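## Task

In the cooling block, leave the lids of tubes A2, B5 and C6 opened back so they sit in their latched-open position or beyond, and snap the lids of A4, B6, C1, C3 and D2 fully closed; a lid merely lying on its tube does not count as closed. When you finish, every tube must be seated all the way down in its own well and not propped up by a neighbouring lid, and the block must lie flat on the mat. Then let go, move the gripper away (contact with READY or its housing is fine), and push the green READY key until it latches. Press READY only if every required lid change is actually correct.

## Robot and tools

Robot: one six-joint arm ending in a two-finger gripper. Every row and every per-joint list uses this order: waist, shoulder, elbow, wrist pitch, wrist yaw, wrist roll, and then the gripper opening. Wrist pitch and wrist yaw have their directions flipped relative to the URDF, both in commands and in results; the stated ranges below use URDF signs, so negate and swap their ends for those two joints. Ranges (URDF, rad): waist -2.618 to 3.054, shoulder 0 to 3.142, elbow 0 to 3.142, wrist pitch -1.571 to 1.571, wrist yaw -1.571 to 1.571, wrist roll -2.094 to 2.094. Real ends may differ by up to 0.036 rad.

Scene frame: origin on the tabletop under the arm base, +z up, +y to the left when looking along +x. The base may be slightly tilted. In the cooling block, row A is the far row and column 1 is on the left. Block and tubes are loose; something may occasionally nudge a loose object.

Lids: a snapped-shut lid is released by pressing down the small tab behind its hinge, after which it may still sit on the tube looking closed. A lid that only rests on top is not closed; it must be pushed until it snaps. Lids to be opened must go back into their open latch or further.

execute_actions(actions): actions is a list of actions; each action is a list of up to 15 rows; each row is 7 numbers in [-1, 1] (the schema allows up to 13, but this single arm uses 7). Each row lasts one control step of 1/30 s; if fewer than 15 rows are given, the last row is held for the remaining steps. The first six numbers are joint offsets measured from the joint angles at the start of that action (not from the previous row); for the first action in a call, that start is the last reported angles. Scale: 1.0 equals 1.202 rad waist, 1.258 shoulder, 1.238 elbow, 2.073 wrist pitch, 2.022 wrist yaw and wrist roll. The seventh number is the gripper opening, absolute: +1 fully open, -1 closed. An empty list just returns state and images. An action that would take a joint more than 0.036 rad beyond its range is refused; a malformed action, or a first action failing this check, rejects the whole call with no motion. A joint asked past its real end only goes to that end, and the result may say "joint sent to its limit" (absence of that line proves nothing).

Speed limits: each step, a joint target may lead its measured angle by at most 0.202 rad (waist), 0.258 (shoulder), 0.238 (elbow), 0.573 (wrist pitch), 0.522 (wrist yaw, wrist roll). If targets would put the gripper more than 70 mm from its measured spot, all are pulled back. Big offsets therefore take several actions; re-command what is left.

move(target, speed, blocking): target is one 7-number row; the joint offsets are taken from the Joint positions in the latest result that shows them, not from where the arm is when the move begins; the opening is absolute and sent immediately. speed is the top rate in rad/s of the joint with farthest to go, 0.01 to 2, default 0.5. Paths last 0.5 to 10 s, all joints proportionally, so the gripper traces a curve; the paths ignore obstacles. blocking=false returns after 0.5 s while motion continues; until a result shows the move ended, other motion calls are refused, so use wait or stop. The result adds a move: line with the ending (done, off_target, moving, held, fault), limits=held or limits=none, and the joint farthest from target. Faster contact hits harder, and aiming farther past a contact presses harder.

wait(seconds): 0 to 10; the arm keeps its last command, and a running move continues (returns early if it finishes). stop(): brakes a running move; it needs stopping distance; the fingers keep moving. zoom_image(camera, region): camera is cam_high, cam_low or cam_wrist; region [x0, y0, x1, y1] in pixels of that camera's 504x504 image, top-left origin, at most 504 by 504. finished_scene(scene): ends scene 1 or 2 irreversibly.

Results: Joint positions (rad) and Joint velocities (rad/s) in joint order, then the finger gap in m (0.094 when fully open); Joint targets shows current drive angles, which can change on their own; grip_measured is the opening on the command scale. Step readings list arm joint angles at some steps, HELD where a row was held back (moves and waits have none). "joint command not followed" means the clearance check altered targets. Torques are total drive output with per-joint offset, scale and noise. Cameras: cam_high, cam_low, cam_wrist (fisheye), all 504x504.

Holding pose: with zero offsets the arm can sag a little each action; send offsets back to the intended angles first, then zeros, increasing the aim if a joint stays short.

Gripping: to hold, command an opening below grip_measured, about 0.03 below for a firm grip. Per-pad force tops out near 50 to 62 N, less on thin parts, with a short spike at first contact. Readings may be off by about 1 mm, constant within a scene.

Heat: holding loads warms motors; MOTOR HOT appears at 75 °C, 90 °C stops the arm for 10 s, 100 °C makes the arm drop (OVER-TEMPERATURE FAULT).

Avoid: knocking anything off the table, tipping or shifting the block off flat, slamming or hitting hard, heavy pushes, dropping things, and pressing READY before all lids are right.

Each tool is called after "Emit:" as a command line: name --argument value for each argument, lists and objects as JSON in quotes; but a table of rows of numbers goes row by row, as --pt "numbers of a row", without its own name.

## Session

Emit:
execute_actions --actions '[]'

Scene clock: 0.00 s.
grip_measured=+1.000
Joint names: [waist, shoulder, elbow, wrist pitch, wrist yaw, wrist roll]
Joint positions: [-1.217  1.954  1.402  0.799  0.508 -0.544  0.094]
Joint velocities: [-0.007 -0.007 -0.012 -0.051  0.037 -0.022  0.   ]
Joint torques (N m, as the arm reports them, + toward a larger Joint positions number): no reading
Joint targets: [-1.239 1.939 1.412 0.794 0.508 -0.542]

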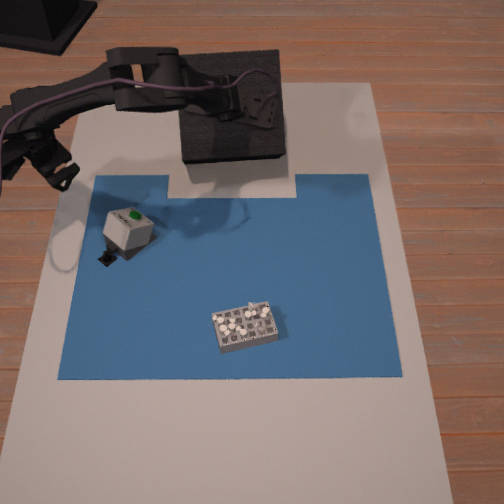

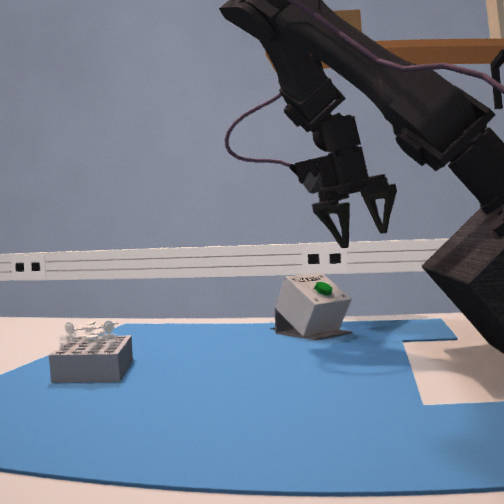

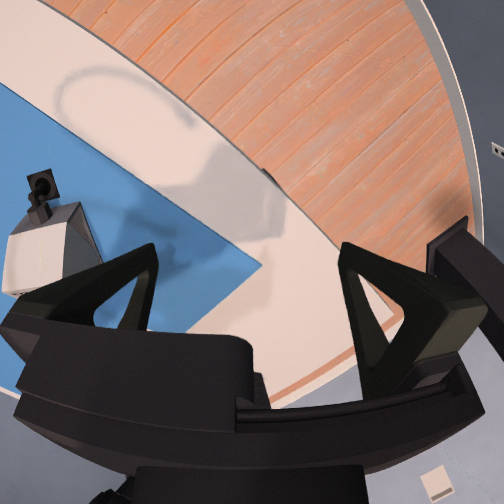

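Emit:
zoom_image --camera "cam_high" --region '[200, 290, 290, 360]'

Emit:
zoom_image --camera "cam_low" --region '[40, 305, 140, 385]'

Region (200, 290, 290, 360) of cam_high's 504x504 image, scaled by 5.600, with more detail than that image has.

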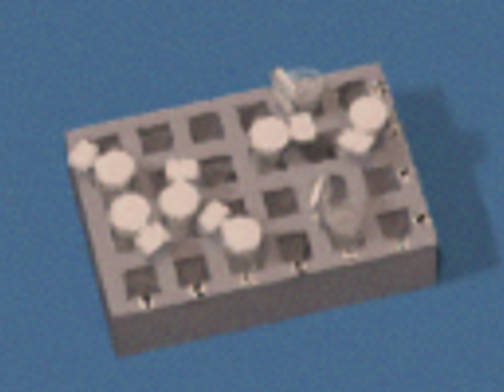

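Region (40, 305, 140, 385) of cam_low's 504x504 image, scaled by 5.040, with more detail than that image has; it fills the top 403 rows of this view, and the rest is white.

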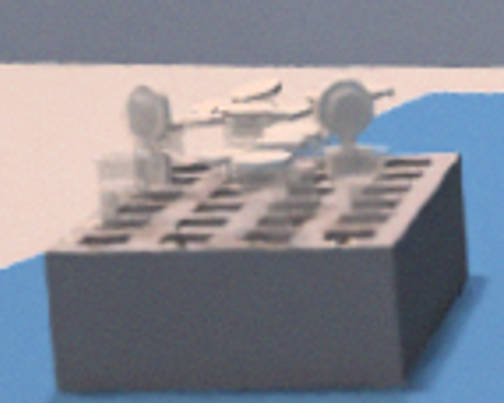

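Emit:
move --target '[0.25,-0.68,-0.245,-0.02,-0.27,0.27,-1]' --speed 0.7

Emit:
move --target '[0.98,-0.012,0.01,0,0,0,-1]' --speed 0.7

Scene clock: 13.10 s.
grip_measured=-0.981
Joint names: [waist, shoulder, elbow, wrist pitch, wrist yaw, wrist roll]
Joint positions: [-0.916  1.114  1.105  0.777 -0.016 -0.01   0.001]
Joint velocities: [ 0.012  0.012 -0.002 -0.007  0.095  0.081  0.   ]
Joint torques (N m, as the arm reports them, + toward a larger Joint positions number): [-2.4  -5.33  3.58 -1.07 -0.58  0.15]
Joint targets: [-0.916 1.098 1.099 0.757 -0.038 0.002]
move: off_target; limits=none; farthest joint: the wrist yaw, 0.022 radians from its target (0.545 radians at the start)

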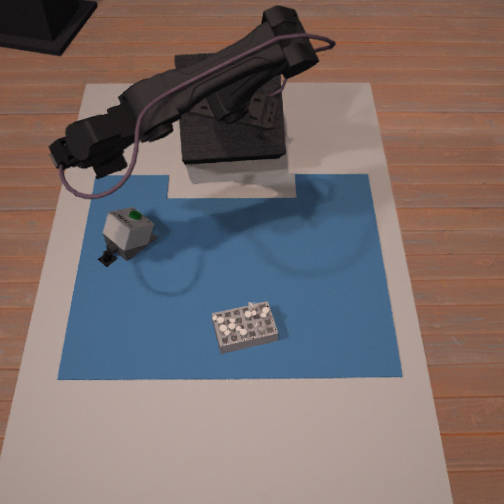

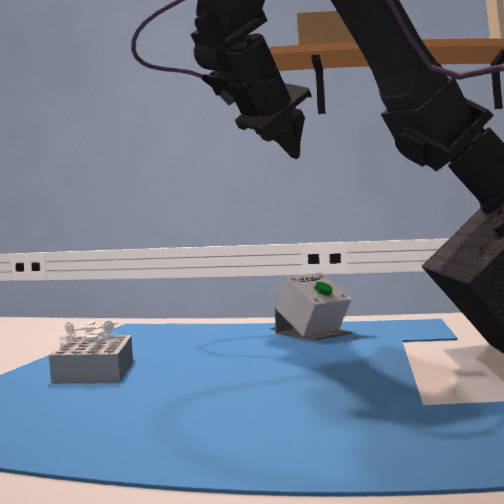

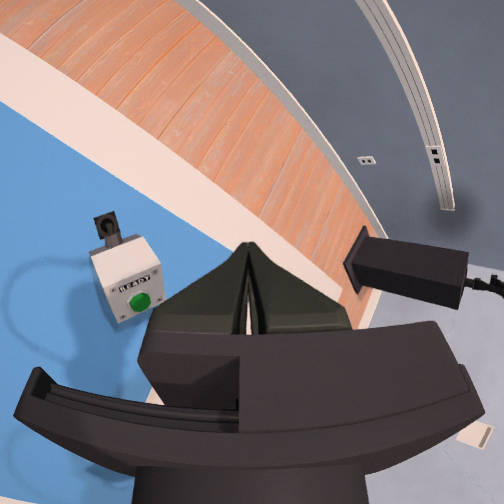

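Scene clock: 15.20 s.
grip_measured=-0.981
Joint names: [waist, shoulder, elbow, wrist pitch, wrist yaw, wrist roll]
Joint positions: [ 0.255  1.114  1.105  0.777 -0.012 -0.011  0.001]
Joint velocities: [-0.007  0.002  0.002  0.022  0.007  0.066 -0.001]
Joint torques (N m, as the arm reports them, + toward a larger Joint positions number): [ 0.6  -8.58  5.06 -0.49 -0.07 -0.01]
Joint targets: [0.262 1.099 1.118 0.777 -0.016 -0.010]
move: done; limits=none; farthest joint: the shoulder, 0.015 radians from its target (0.015 radians at the start)

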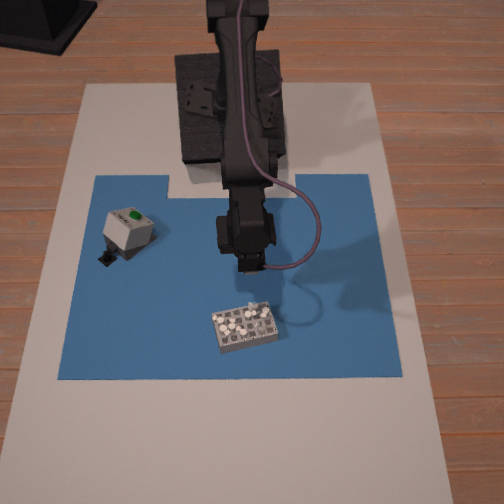

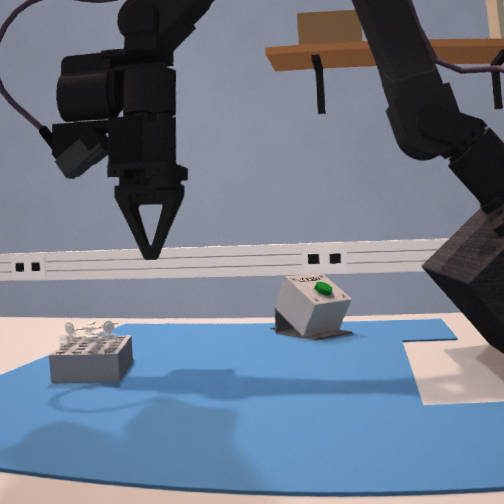

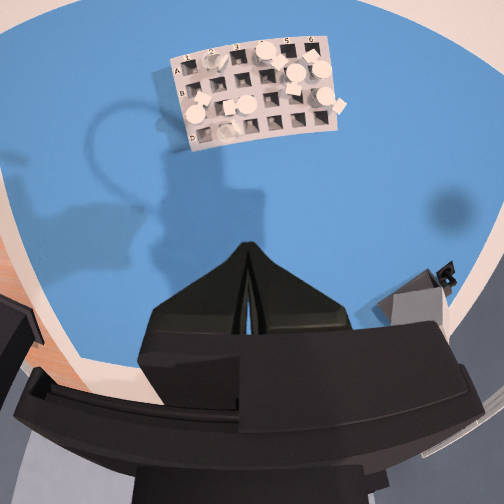

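Emit:
zoom_image --camera "cam_wrist" --region '[160, 25, 360, 160]'

Region (160, 25, 360, 160) of cam_wrist's 504x504 image, scaled by 2.520, with more detail than that image has; it fills the top 340 rows of this view, and the rest is white.

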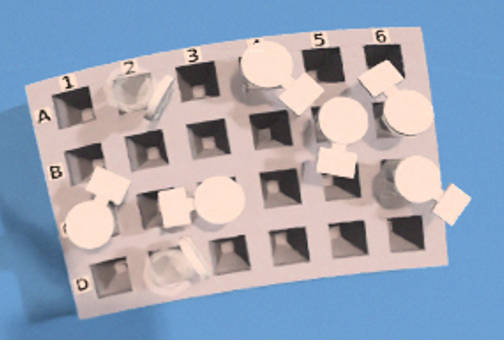

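Emit:
move --target '[0.004,0.245,0.233,-0.031,0,0.005,-1]' --speed 0.4

Emit:
zoom_image --camera "cam_wrist" --region '[140, 110, 380, 290]'

Emit:
zoom_image --camera "cam_low" --region '[40, 280, 150, 365]'

Scene clock: 32.83 s.
grip_measured=-0.981
Joint names: [waist, shoulder, elbow, wrist pitch, wrist yaw, wrist roll]
Joint positions: [ 0.255  1.432  1.361  0.729 -0.012 -0.007  0.001]
Joint velocities: [ 0.002  0.002  0.007 -0.022  0.007  0.007  0.001]
Joint torques (N m, as the arm reports them, + toward a larger Joint positions number): [  0.42 -10.47   6.39  -0.64  -0.04   0.05]
Joint targets: [0.259 1.422 1.394 0.713 -0.012 -0.001]
move: off_target; limits=none; farthest joint: the elbow, 0.032 radians from its target (0.288 radians at the start)

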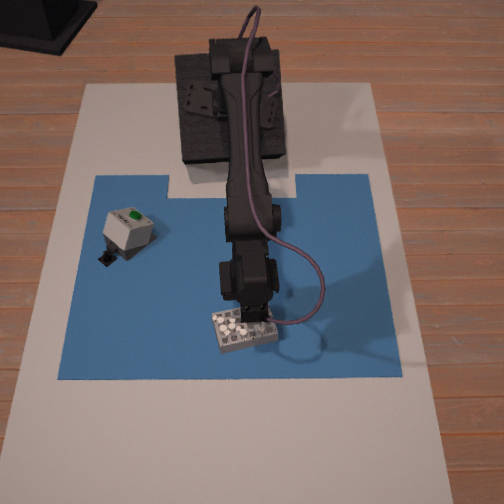

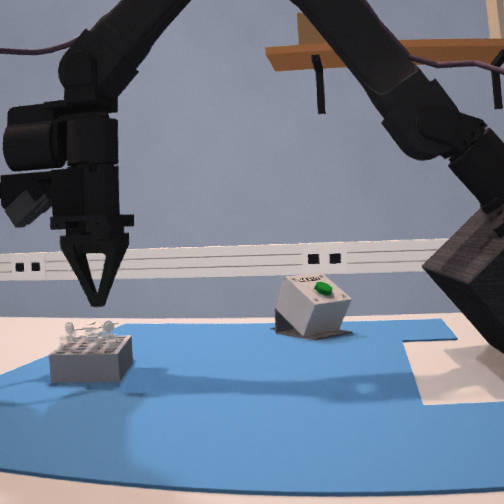

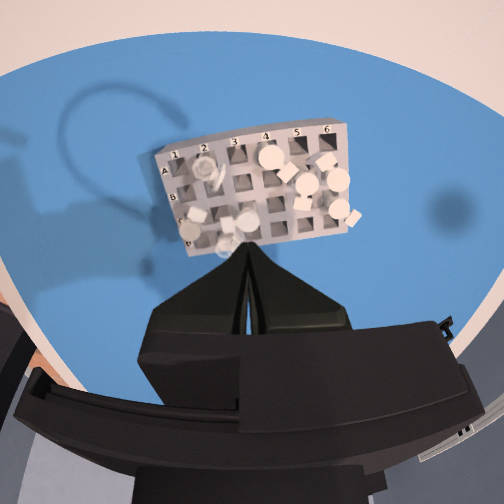

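Region (140, 110, 380, 290) of cam_wrist's 504x504 image, scaled by 2.100, with more detail than that image has; it fills the top 378 rows of this view, and the rest is white.

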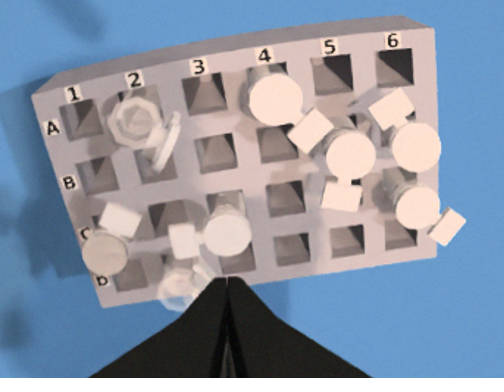

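Region (40, 280, 150, 365) of cam_low's 504x504 image, scaled by 4.582, with more detail than that image has; it fills the top 389 rows of this view, and the rest is white.

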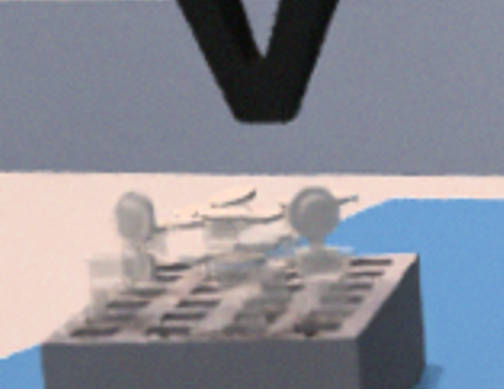

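Emit:
move --target '[0.002,0.0405,0.014,-0.046,0,0,-1]' --speed 0.12

Emit:
zoom_image --camera "cam_wrist" --region '[160, 160, 340, 310]'

Emit:
zoom_image --camera "cam_low" --region '[45, 290, 145, 365]'

Scene clock: 46.73 s.
grip_measured=-0.981
Joint names: [waist, shoulder, elbow, wrist pitch, wrist yaw, wrist roll]
Joint positions: [ 0.255  1.489  1.361  0.652 -0.012 -0.007  0.001]
Joint velocities: [-0.007 -0.002  0.017  0.022  0.007 -0.022 -0.001]
Joint torques (N m, as the arm reports them, + toward a larger Joint positions number): [  0.19 -10.45   5.16  -0.68  -0.05  -0.01]
Joint targets: [0.257 1.483 1.378 0.633 -0.012 -0.007]
move: done; limits=none; farthest joint: the wrist pitch, 0.018 radians from its target (0.095 radians at the start)

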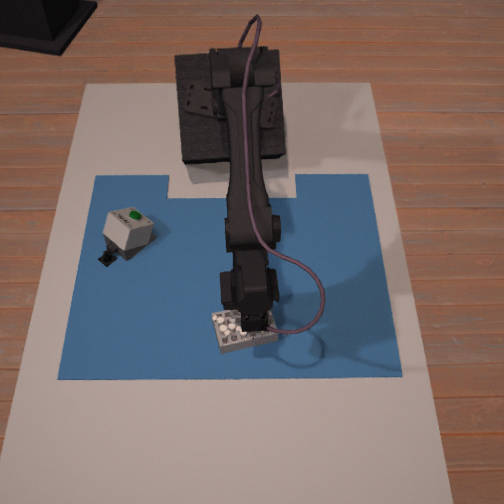

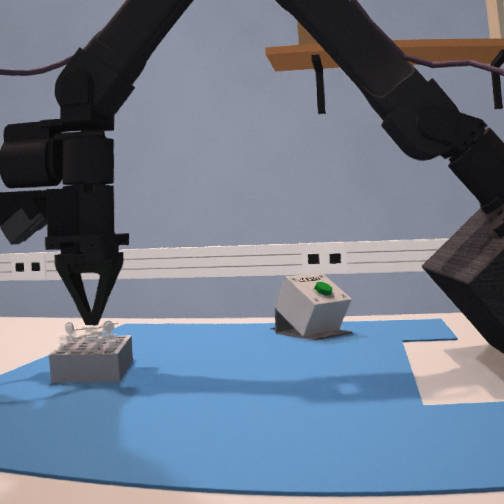

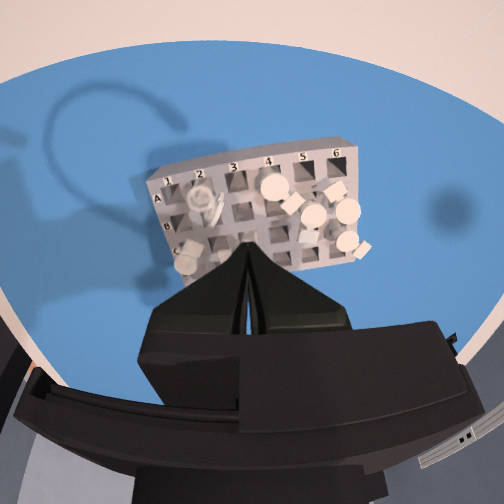

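Region (160, 160, 340, 310) of cam_wrist's 504x504 image, scaled by 2.800, with more detail than that image has.

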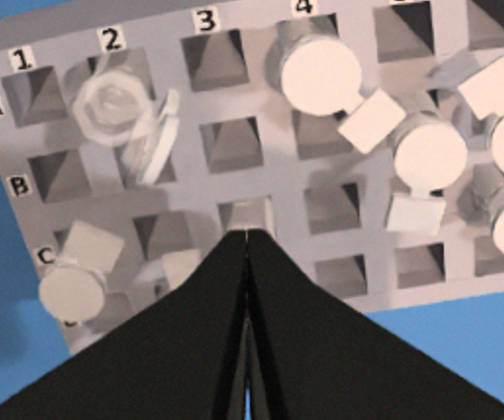

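Region (45, 290, 145, 365) of cam_low's 504x504 image, scaled by 5.040, with more detail than that image has; it fills the top 378 rows of this view, and the rest is white.

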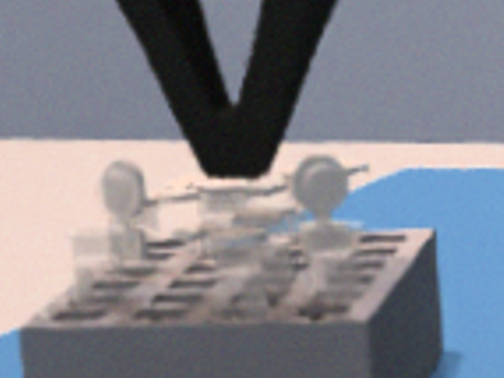

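Emit:
execute_actions --actions '[[[0.002,-0.003,0.01,-0.003,0,0,-1],[0.002,-0.001,0.01,-0.003,0,0,-1],[0.002,0.001,0.01,-0.003,0,0,-1],[0.002,0.002,0.01,-0.003,0,0,-1],[0.002,0.003,0.01,-0.003,0,0,-1],[0.002,0.004,0.01,-0.003,0,0,-1],[0.002,0.005,0.01,-0.003,0,0,-1],[0.002,0.006,0.01,-0.003,0,0,-1],[0.002,0.007,0.01,-0.003,0,0,-1],[0.002,0.008,0.01,-0.003,0,0,-1],[0.002,0.009,0.01,-0.003,0,0,-1],[0.002,0.010,0.01,-0.003,0,0,-1],[0.002,0.011,0.01,-0.003,0,0,-1],[0.002,0.012,0.01,-0.003,0,0,-1],[0.002,0.013,0.01,-0.003,0,0,-1]]]'

Emit:
zoom_image --camera "cam_low" --region '[45, 290, 145, 365]'

Scene clock: 52.33 s.
grip_measured=-0.981
Joint names: [waist, shoulder, elbow, wrist pitch, wrist yaw, wrist roll]
Joint positions: [ 0.255  1.506  1.361  0.652 -0.012 -0.007  0.001]
Joint velocities: [ 0.007 -0.002 -0.012 -0.051  0.007 -0.051 -0.   ]
Joint torques (N m, as the arm reports them, + toward a larger Joint positions number): [ 0.2  -9.98  4.78 -0.56 -0.06 -0.01]
Joint targets: [0.257 1.506 1.373 0.646 -0.012 -0.007]
Step readings (joint positions):
0: [0.255 1.489 1.361 0.652 -0.012 -0.007]
1: [0.255 1.489 1.361 0.652 -0.012 -0.007]
2: [0.255 1.489 1.361 0.652 -0.012 -0.007]
4: [0.255 1.490 1.361 0.652 -0.012 -0.007]
8: [0.255 1.498 1.361 0.652 -0.012 -0.007]
15: Joint positions above

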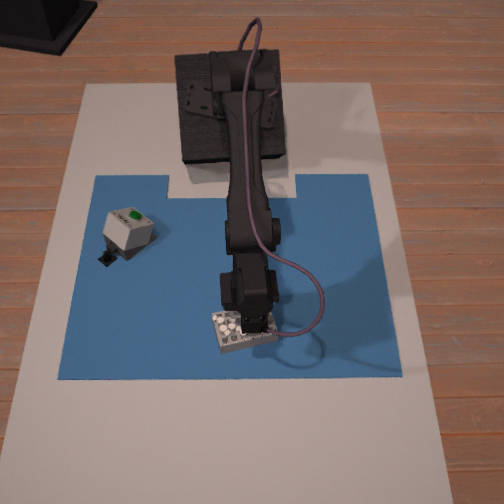

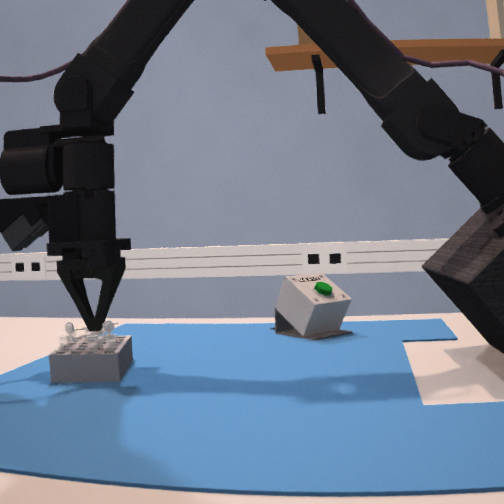

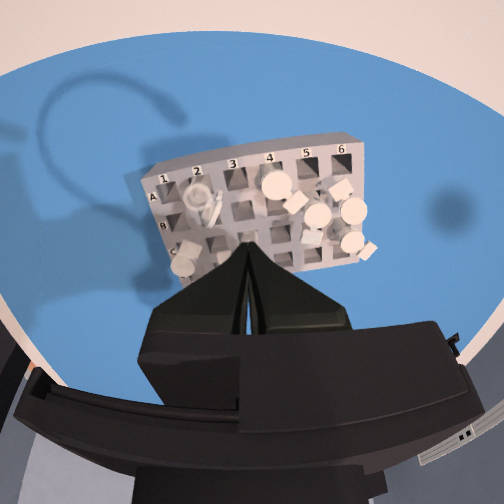

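Region (45, 290, 145, 365) of cam_low's 504x504 image, scaled by 5.040, with more detail than that image has; it fills the top 378 rows of this view, and the rest is white.

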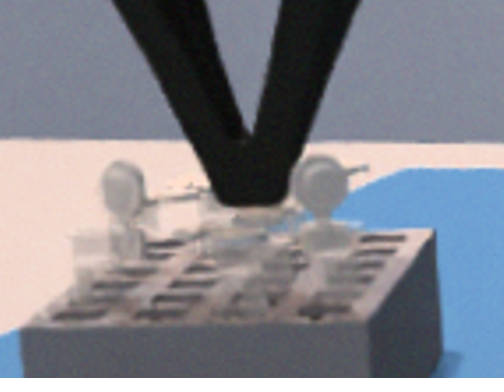

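Emit:
move --target '[0.002,0.03,0.004,-0.003,0,0,-1]' --speed 0.04

Scene clock: 56.00 s.
grip_measured=-0.981
Joint names: [waist, shoulder, elbow, wrist pitch, wrist yaw, wrist roll]
Joint positions: [ 0.255  1.509  1.361  0.652 -0.012 -0.007  0.001]
Joint velocities: [-0.007 -0.012  0.007  0.007 -0.007 -0.022  0.   ]
Joint torques (N m, as the arm reports them, + toward a larger Joint positions number): [ 0.19 -7.11  4.18 -0.53 -0.05 -0.01]
Joint targets: [0.257 1.544 1.366 0.646 -0.012 -0.007]
move: off_target; limits=none; farthest joint: the shoulder, 0.034 radians from its target (0.037 radians at the start)

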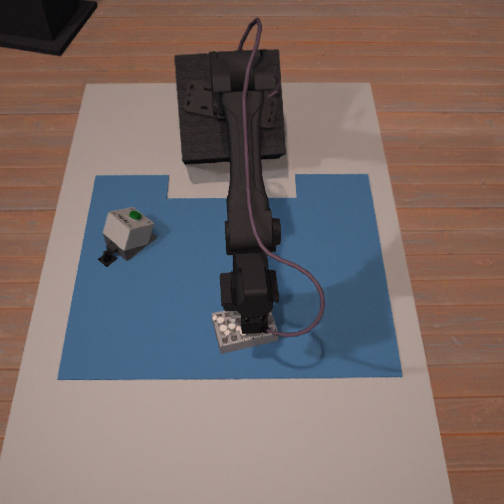

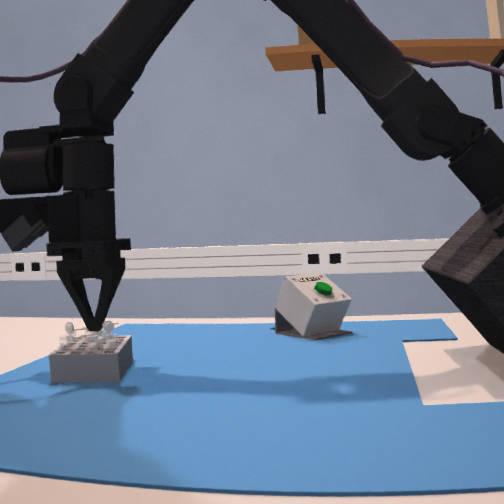

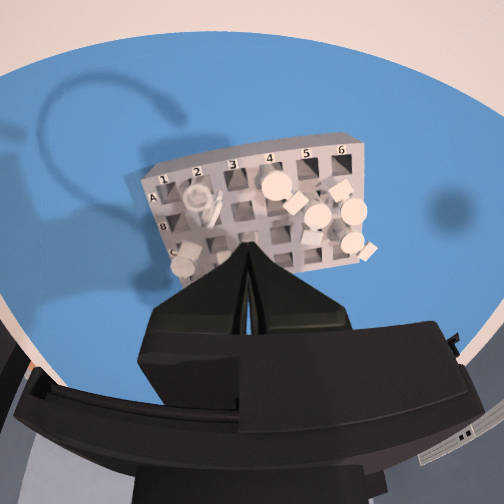

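Emit:
move --target '[0.0,-0.043,0.012,0.012,0,0,-1]' --speed 0.1

Emit:
move --target '[-0.022,-0.015,0.012,0.036,0,0,-1]' --speed 0.1

Emit:
zoom_image --camera "cam_wrist" --region '[160, 160, 340, 310]'

Emit:
zoom_image --camera "cam_low" --region '[45, 290, 145, 365]'

Scene clock: 67.47 s.
grip_measured=-0.981
Joint names: [waist, shoulder, elbow, wrist pitch, wrist yaw, wrist roll]
Joint positions: [ 0.255  1.487  1.361  0.671 -0.012 -0.007  0.001]
Joint velocities: [ 0.012  0.017  0.022  0.007 -0.022  0.051 -0.001]
Joint torques (N m, as the arm reports them, + toward a larger Joint positions number): [ -0.03 -12.49   4.97  -0.43  -0.04  -0.01]
Joint targets: [0.255 1.455 1.376 0.677 -0.012 -0.007]
move: off_target; limits=none; farthest joint: the shoulder, 0.032 radians from its target (0.055 radians at the start)

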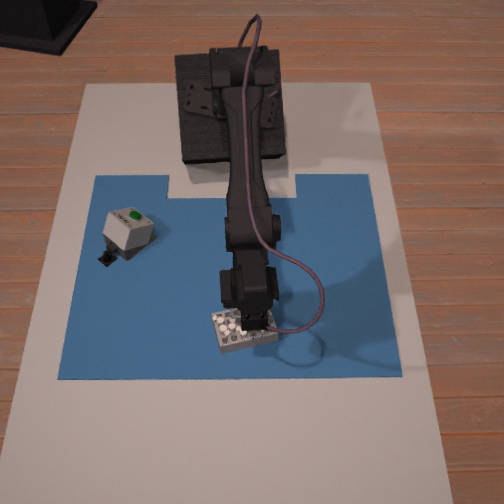

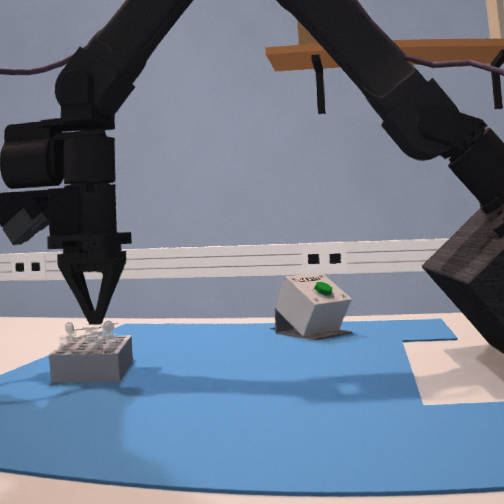

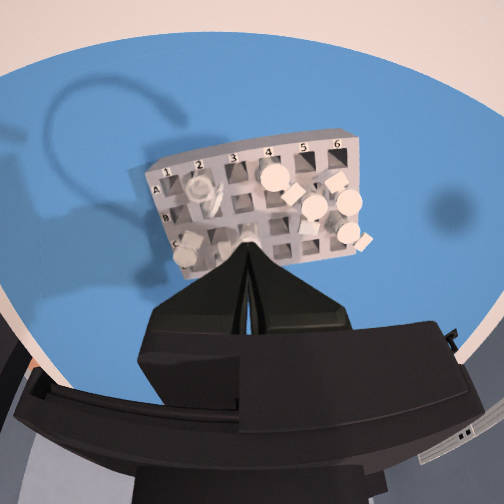

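Scene clock: 68.67 s.
grip_measured=-0.981
Joint names: [waist, shoulder, elbow, wrist pitch, wrist yaw, wrist roll]
Joint positions: [ 0.24   1.487  1.361  0.739 -0.012 -0.007  0.001]
Joint velocities: [ 0.002  0.002 -0.002 -0.007 -0.022  0.007  0.   ]
Joint torques (N m, as the arm reports them, + toward a larger Joint positions number): [ -1.17 -11.32   4.84  -0.32  -0.05  -0.01]
Joint targets: [0.228 1.468 1.376 0.746 -0.012 -0.007]
move: done; limits=none; farthest joint: the shoulder, 0.018 radians from its target (0.018 radians at the start)

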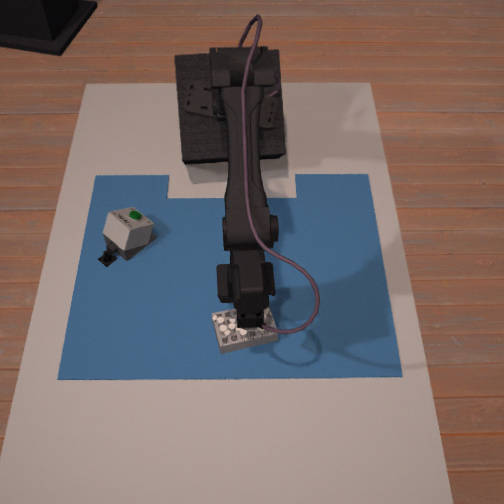

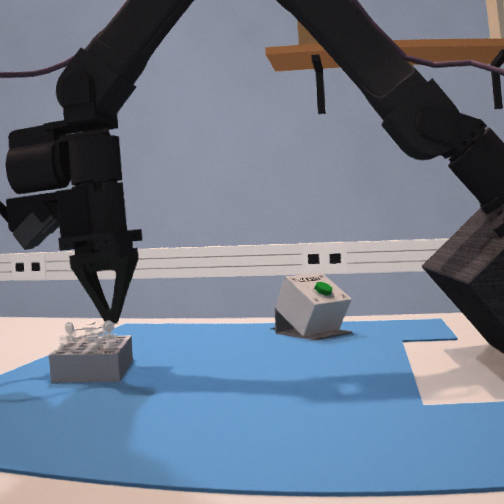

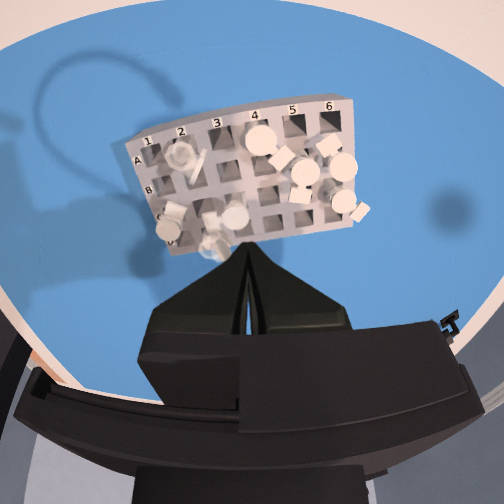

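Region (160, 160, 340, 310) of cam_wrist's 504x504 image, scaled by 2.800, with more detail than that image has.

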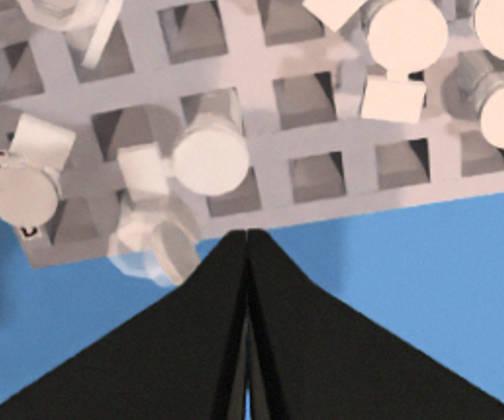

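Region (45, 290, 145, 365) of cam_low's 504x504 image, scaled by 5.040, with more detail than that image has; it fills the top 378 rows of this view, and the rest is white.

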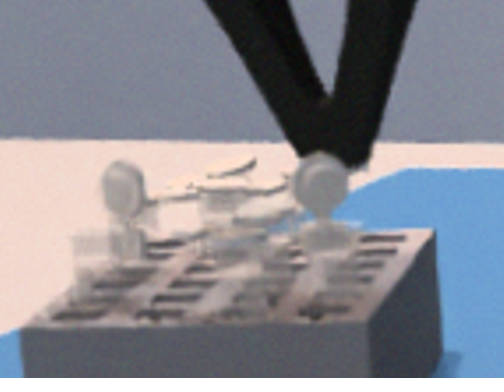

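Emit:
move --target '[0.0,0.004,0.012,-0.019,0,0,-1]' --speed 0.08

Emit:
move --target '[0.036,-0.015,0.012,-0.003,0,0,-1]' --speed 0.03

Emit:
zoom_image --camera "cam_wrist" --region '[160, 160, 340, 310]'

Emit:
zoom_image --camera "cam_low" --region '[45, 290, 145, 365]'

Scene clock: 74.93 s.
grip_measured=-0.981
Joint names: [waist, shoulder, elbow, wrist pitch, wrist yaw, wrist roll]
Joint positions: [ 0.24   1.498  1.361  0.718 -0.012 -0.007  0.001]
Joint velocities: [ 0.002  0.022 -0.007 -0.037  0.154  0.037 -0.   ]
Joint torques (N m, as the arm reports them, + toward a larger Joint positions number): [ -0.12 -10.3    4.86  -0.54  -0.04   0.  ]
Joint targets: [0.240 1.492 1.376 0.700 -0.012 -0.007]
move: done; limits=none; farthest joint: the wrist pitch, 0.018 radians from its target (0.041 radians at the start)

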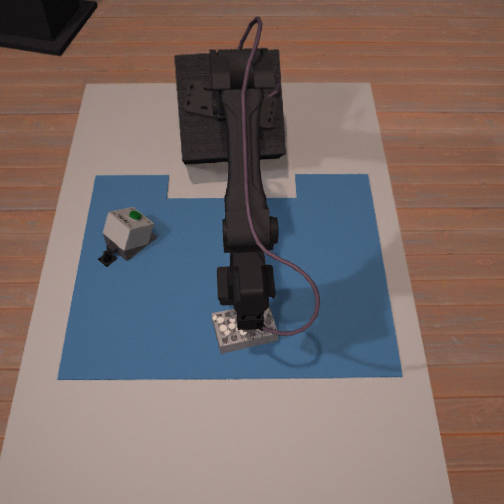

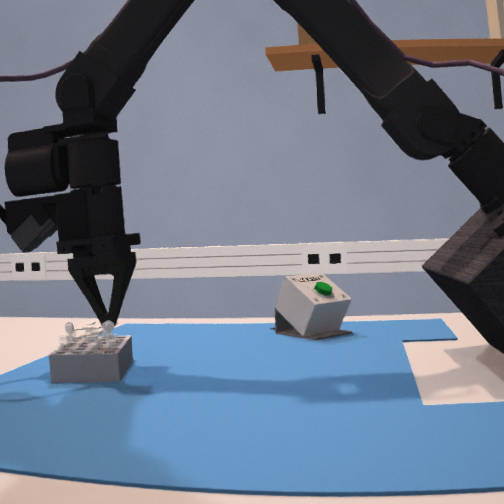

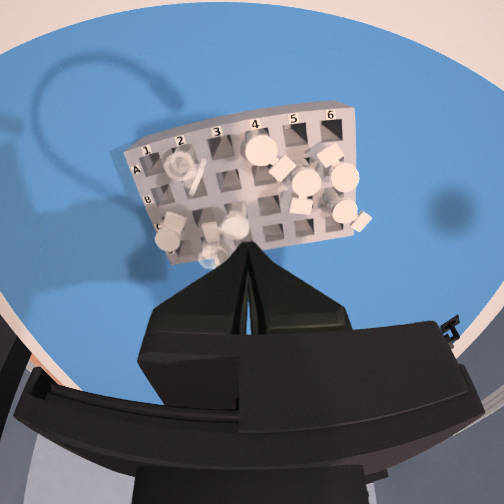

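Scene clock: 76.70 s.
grip_measured=-0.981
Joint names: [waist, shoulder, elbow, wrist pitch, wrist yaw, wrist roll]
Joint positions: [ 0.272  1.498  1.361  0.718 -0.025 -0.007  0.001]
Joint velocities: [ 0.012  0.017  0.002 -0.007  0.051 -0.022 -0.   ]
Joint torques (N m, as the arm reports them, + toward a larger Joint positions number): [  1.05 -11.39   4.84  -0.45   0.07  -0.01]
Joint targets: [0.283 1.479 1.376 0.711 -0.012 -0.007]
move: done; limits=none; farthest joint: the shoulder, 0.018 radians from its target (0.018 radians at the start)

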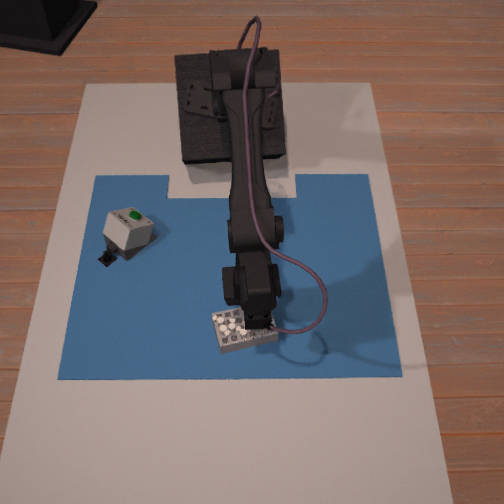

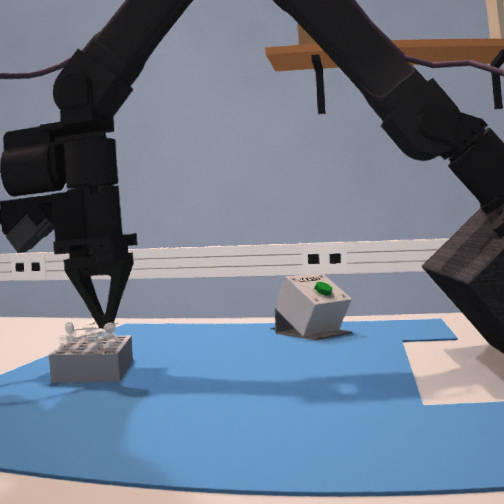

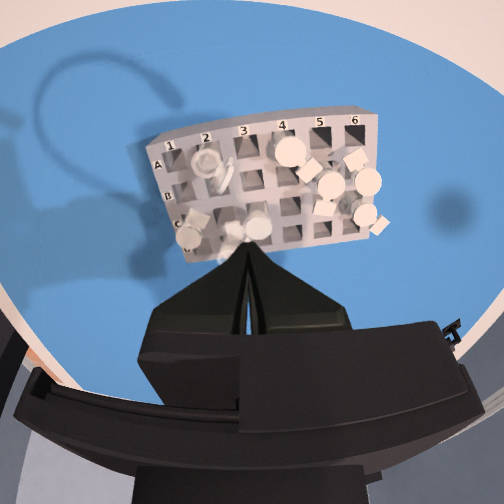

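Region (160, 160, 340, 310) of cam_wrist's 504x504 image, scaled by 2.800, with more detail than that image has.

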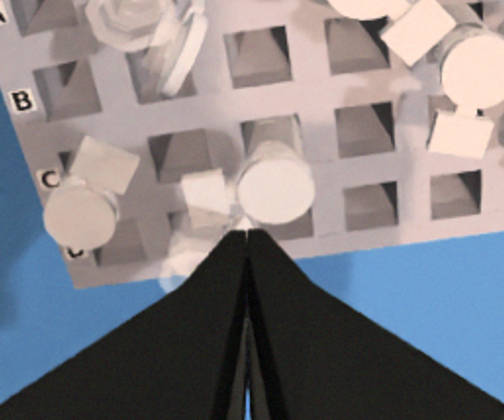

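Region (45, 290, 145, 365) of cam_low's 504x504 image, scaled by 5.040, with more detail than that image has; it fills the top 378 rows of this view, and the rest is white.

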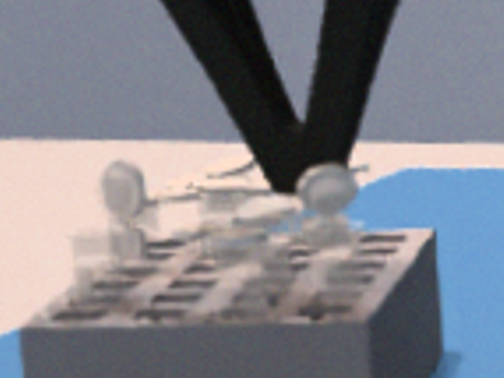

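Emit:
move --target '[0.028,-0.015,0.012,0.016,0.002,0,-1]' --speed 0.04

Emit:
zoom_image --camera "cam_wrist" --region '[160, 160, 340, 310]'

Emit:
zoom_image --camera "cam_low" --region '[45, 290, 145, 365]'

Scene clock: 87.73 s.
grip_measured=-0.981
Joint names: [waist, shoulder, elbow, wrist pitch, wrist yaw, wrist roll]
Joint positions: [ 0.295  1.498  1.361  0.742 -0.025 -0.007  0.001]
Joint velocities: [ 0.017 -0.007  0.002 -0.051  0.037 -0.037  0.001]
Joint torques (N m, as the arm reports them, + toward a larger Joint positions number): [  1.18 -11.32   4.81  -0.28   0.    -0.01]
Joint targets: [0.306 1.479 1.376 0.751 -0.021 -0.007]
move: done; limits=none; farthest joint: the shoulder, 0.018 radians from its target (0.018 radians at the start)

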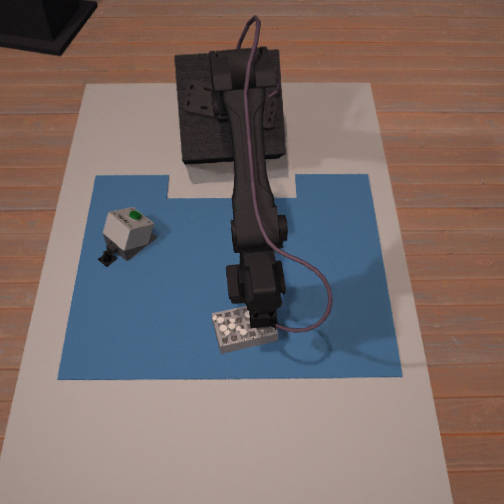

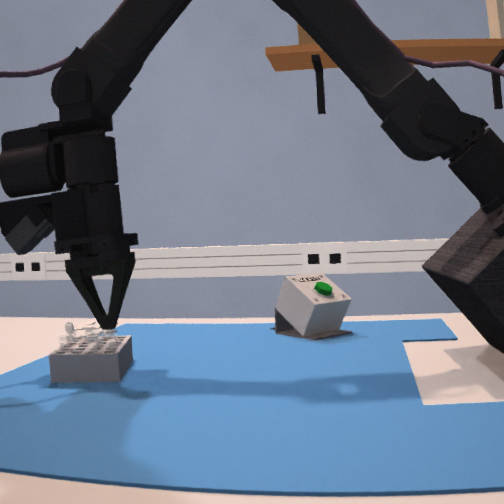

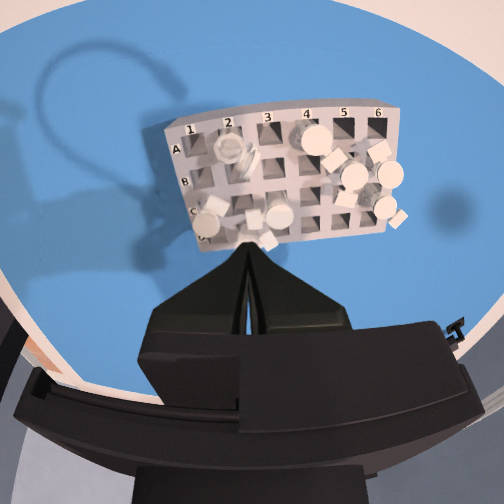

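Region (160, 160, 340, 310) of cam_wrist's 504x504 image, scaled by 2.800, with more detail than that image has.

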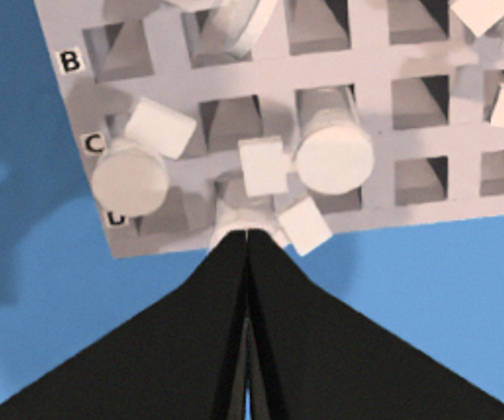

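Region (45, 290, 145, 365) of cam_low's 504x504 image, scaled by 5.040, with more detail than that image has; it fills the top 378 rows of this view, and the rest is white.

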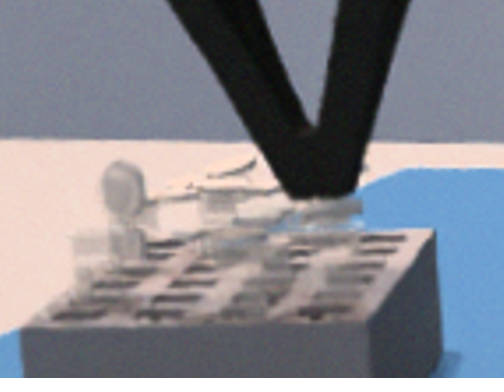

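Emit:
move --target '[0.002,0.04,0.004,-0.017,0.0,0,-1]' --speed 0.04

Emit:
zoom_image --camera "cam_wrist" --region '[160, 160, 340, 310]'

Emit:
zoom_image --camera "cam_low" --region '[45, 290, 145, 365]'

Scene clock: 95.73 s.
grip_measured=-0.981
Joint names: [waist, shoulder, elbow, wrist pitch, wrist yaw, wrist roll]
Joint positions: [ 0.295  1.512  1.361  0.736 -0.025 -0.007  0.001]
Joint velocities: [ 0.007 -0.007  0.002  0.051  0.037 -0.037 -0.   ]
Joint torques (N m, as the arm reports them, + toward a larger Joint positions number): [ 0.39 -6.84  4.01 -0.62 -0.04 -0.01]
Joint targets: [0.297 1.548 1.366 0.707 -0.025 -0.007]
move: off_target; limits=none; farthest joint: the shoulder, 0.036 radians from its target (0.051 radians at the start)

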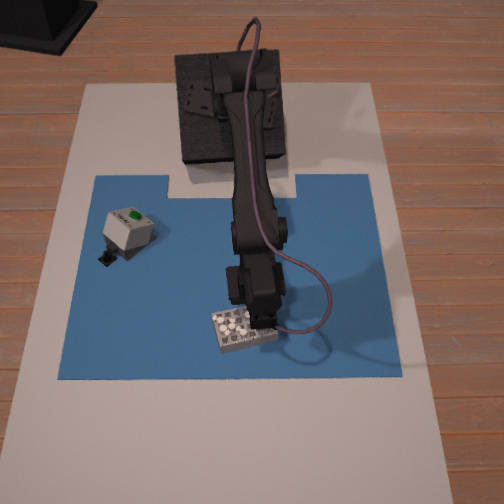

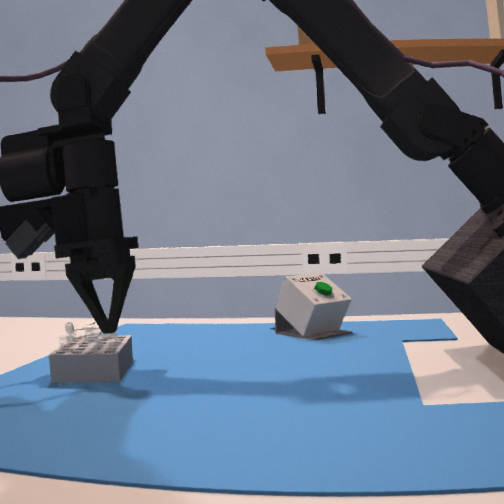

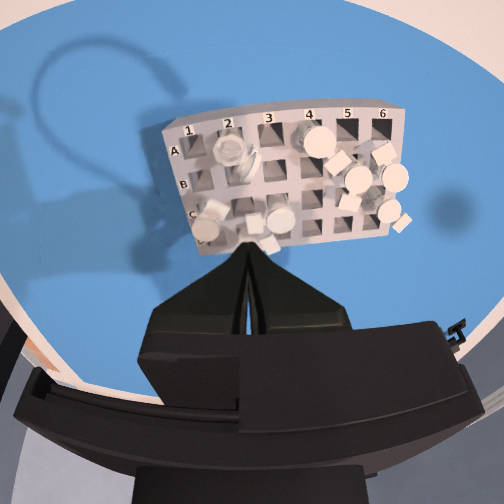

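Region (160, 160, 340, 310) of cam_wrist's 504x504 image, scaled by 2.800, with more detail than that image has.

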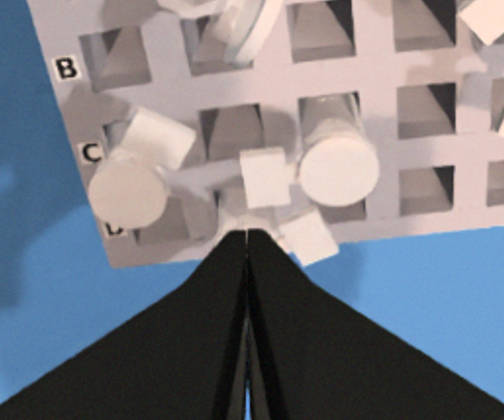

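Region (45, 290, 145, 365) of cam_low's 504x504 image, scaled by 5.040, with more detail than that image has; it fills the top 378 rows of this view, and the rest is white.

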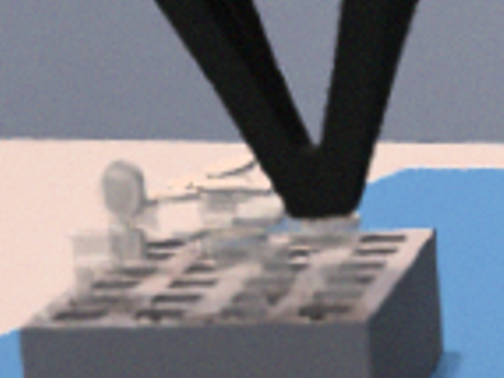

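Emit:
execute_actions --actions '[[[0.002,0.03,0.004,-0.015,0,0,-1],[0.002,0.031,0.004,-0.015,0,0,-1],[0.002,0.032,0.004,-0.015,0,0,-1],[0.002,0.033,0.003,-0.016,0,0,-1],[0.002,0.034,0.003,-0.016,0,0,-1],[0.002,0.035,0.003,-0.016,0,0,-1],[0.002,0.036,0.003,-0.017,0,0,-1],[0.002,0.037,0.003,-0.017,0,0,-1],[0.002,0.038,0.003,-0.017,0,0,-1],[0.002,0.039,0.003,-0.017,0,0,-1]]]'

Scene clock: 109.20 s.
grip_measured=-0.981
Joint names: [waist, shoulder, elbow, wrist pitch, wrist yaw, wrist roll]
Joint positions: [ 0.295  1.513  1.361  0.736 -0.025 -0.007  0.001]
Joint velocities: [-0.012  0.002 -0.002  0.037  0.081 -0.066 -0.   ]
Joint torques (N m, as the arm reports them, + toward a larger Joint positions number): [ 0.38 -5.85  3.97 -0.67 -0.04  0.  ]
Joint targets: [0.297 1.561 1.365 0.701 -0.025 -0.007]
Step readings (joint positions):
0: [0.295 1.512 1.361 0.736 -0.025 -0.007]
1: [0.295 1.512 1.361 0.736 -0.025 -0.007]
2: [0.295 1.512 1.361 0.736 -0.025 -0.007]
4: [0.295 1.512 1.361 0.736 -0.025 -0.007]
8: [0.295 1.513 1.361 0.736 -0.025 -0.007]
15: Joint positions above

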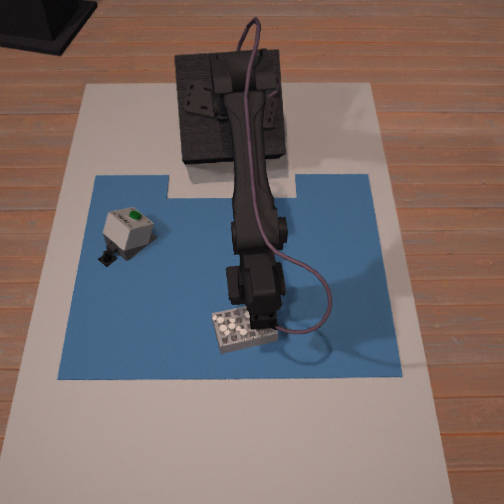

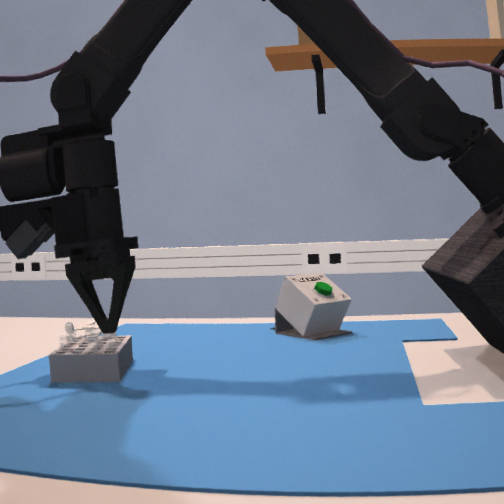

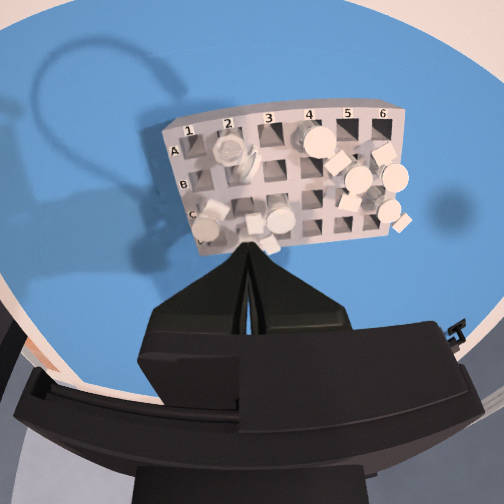

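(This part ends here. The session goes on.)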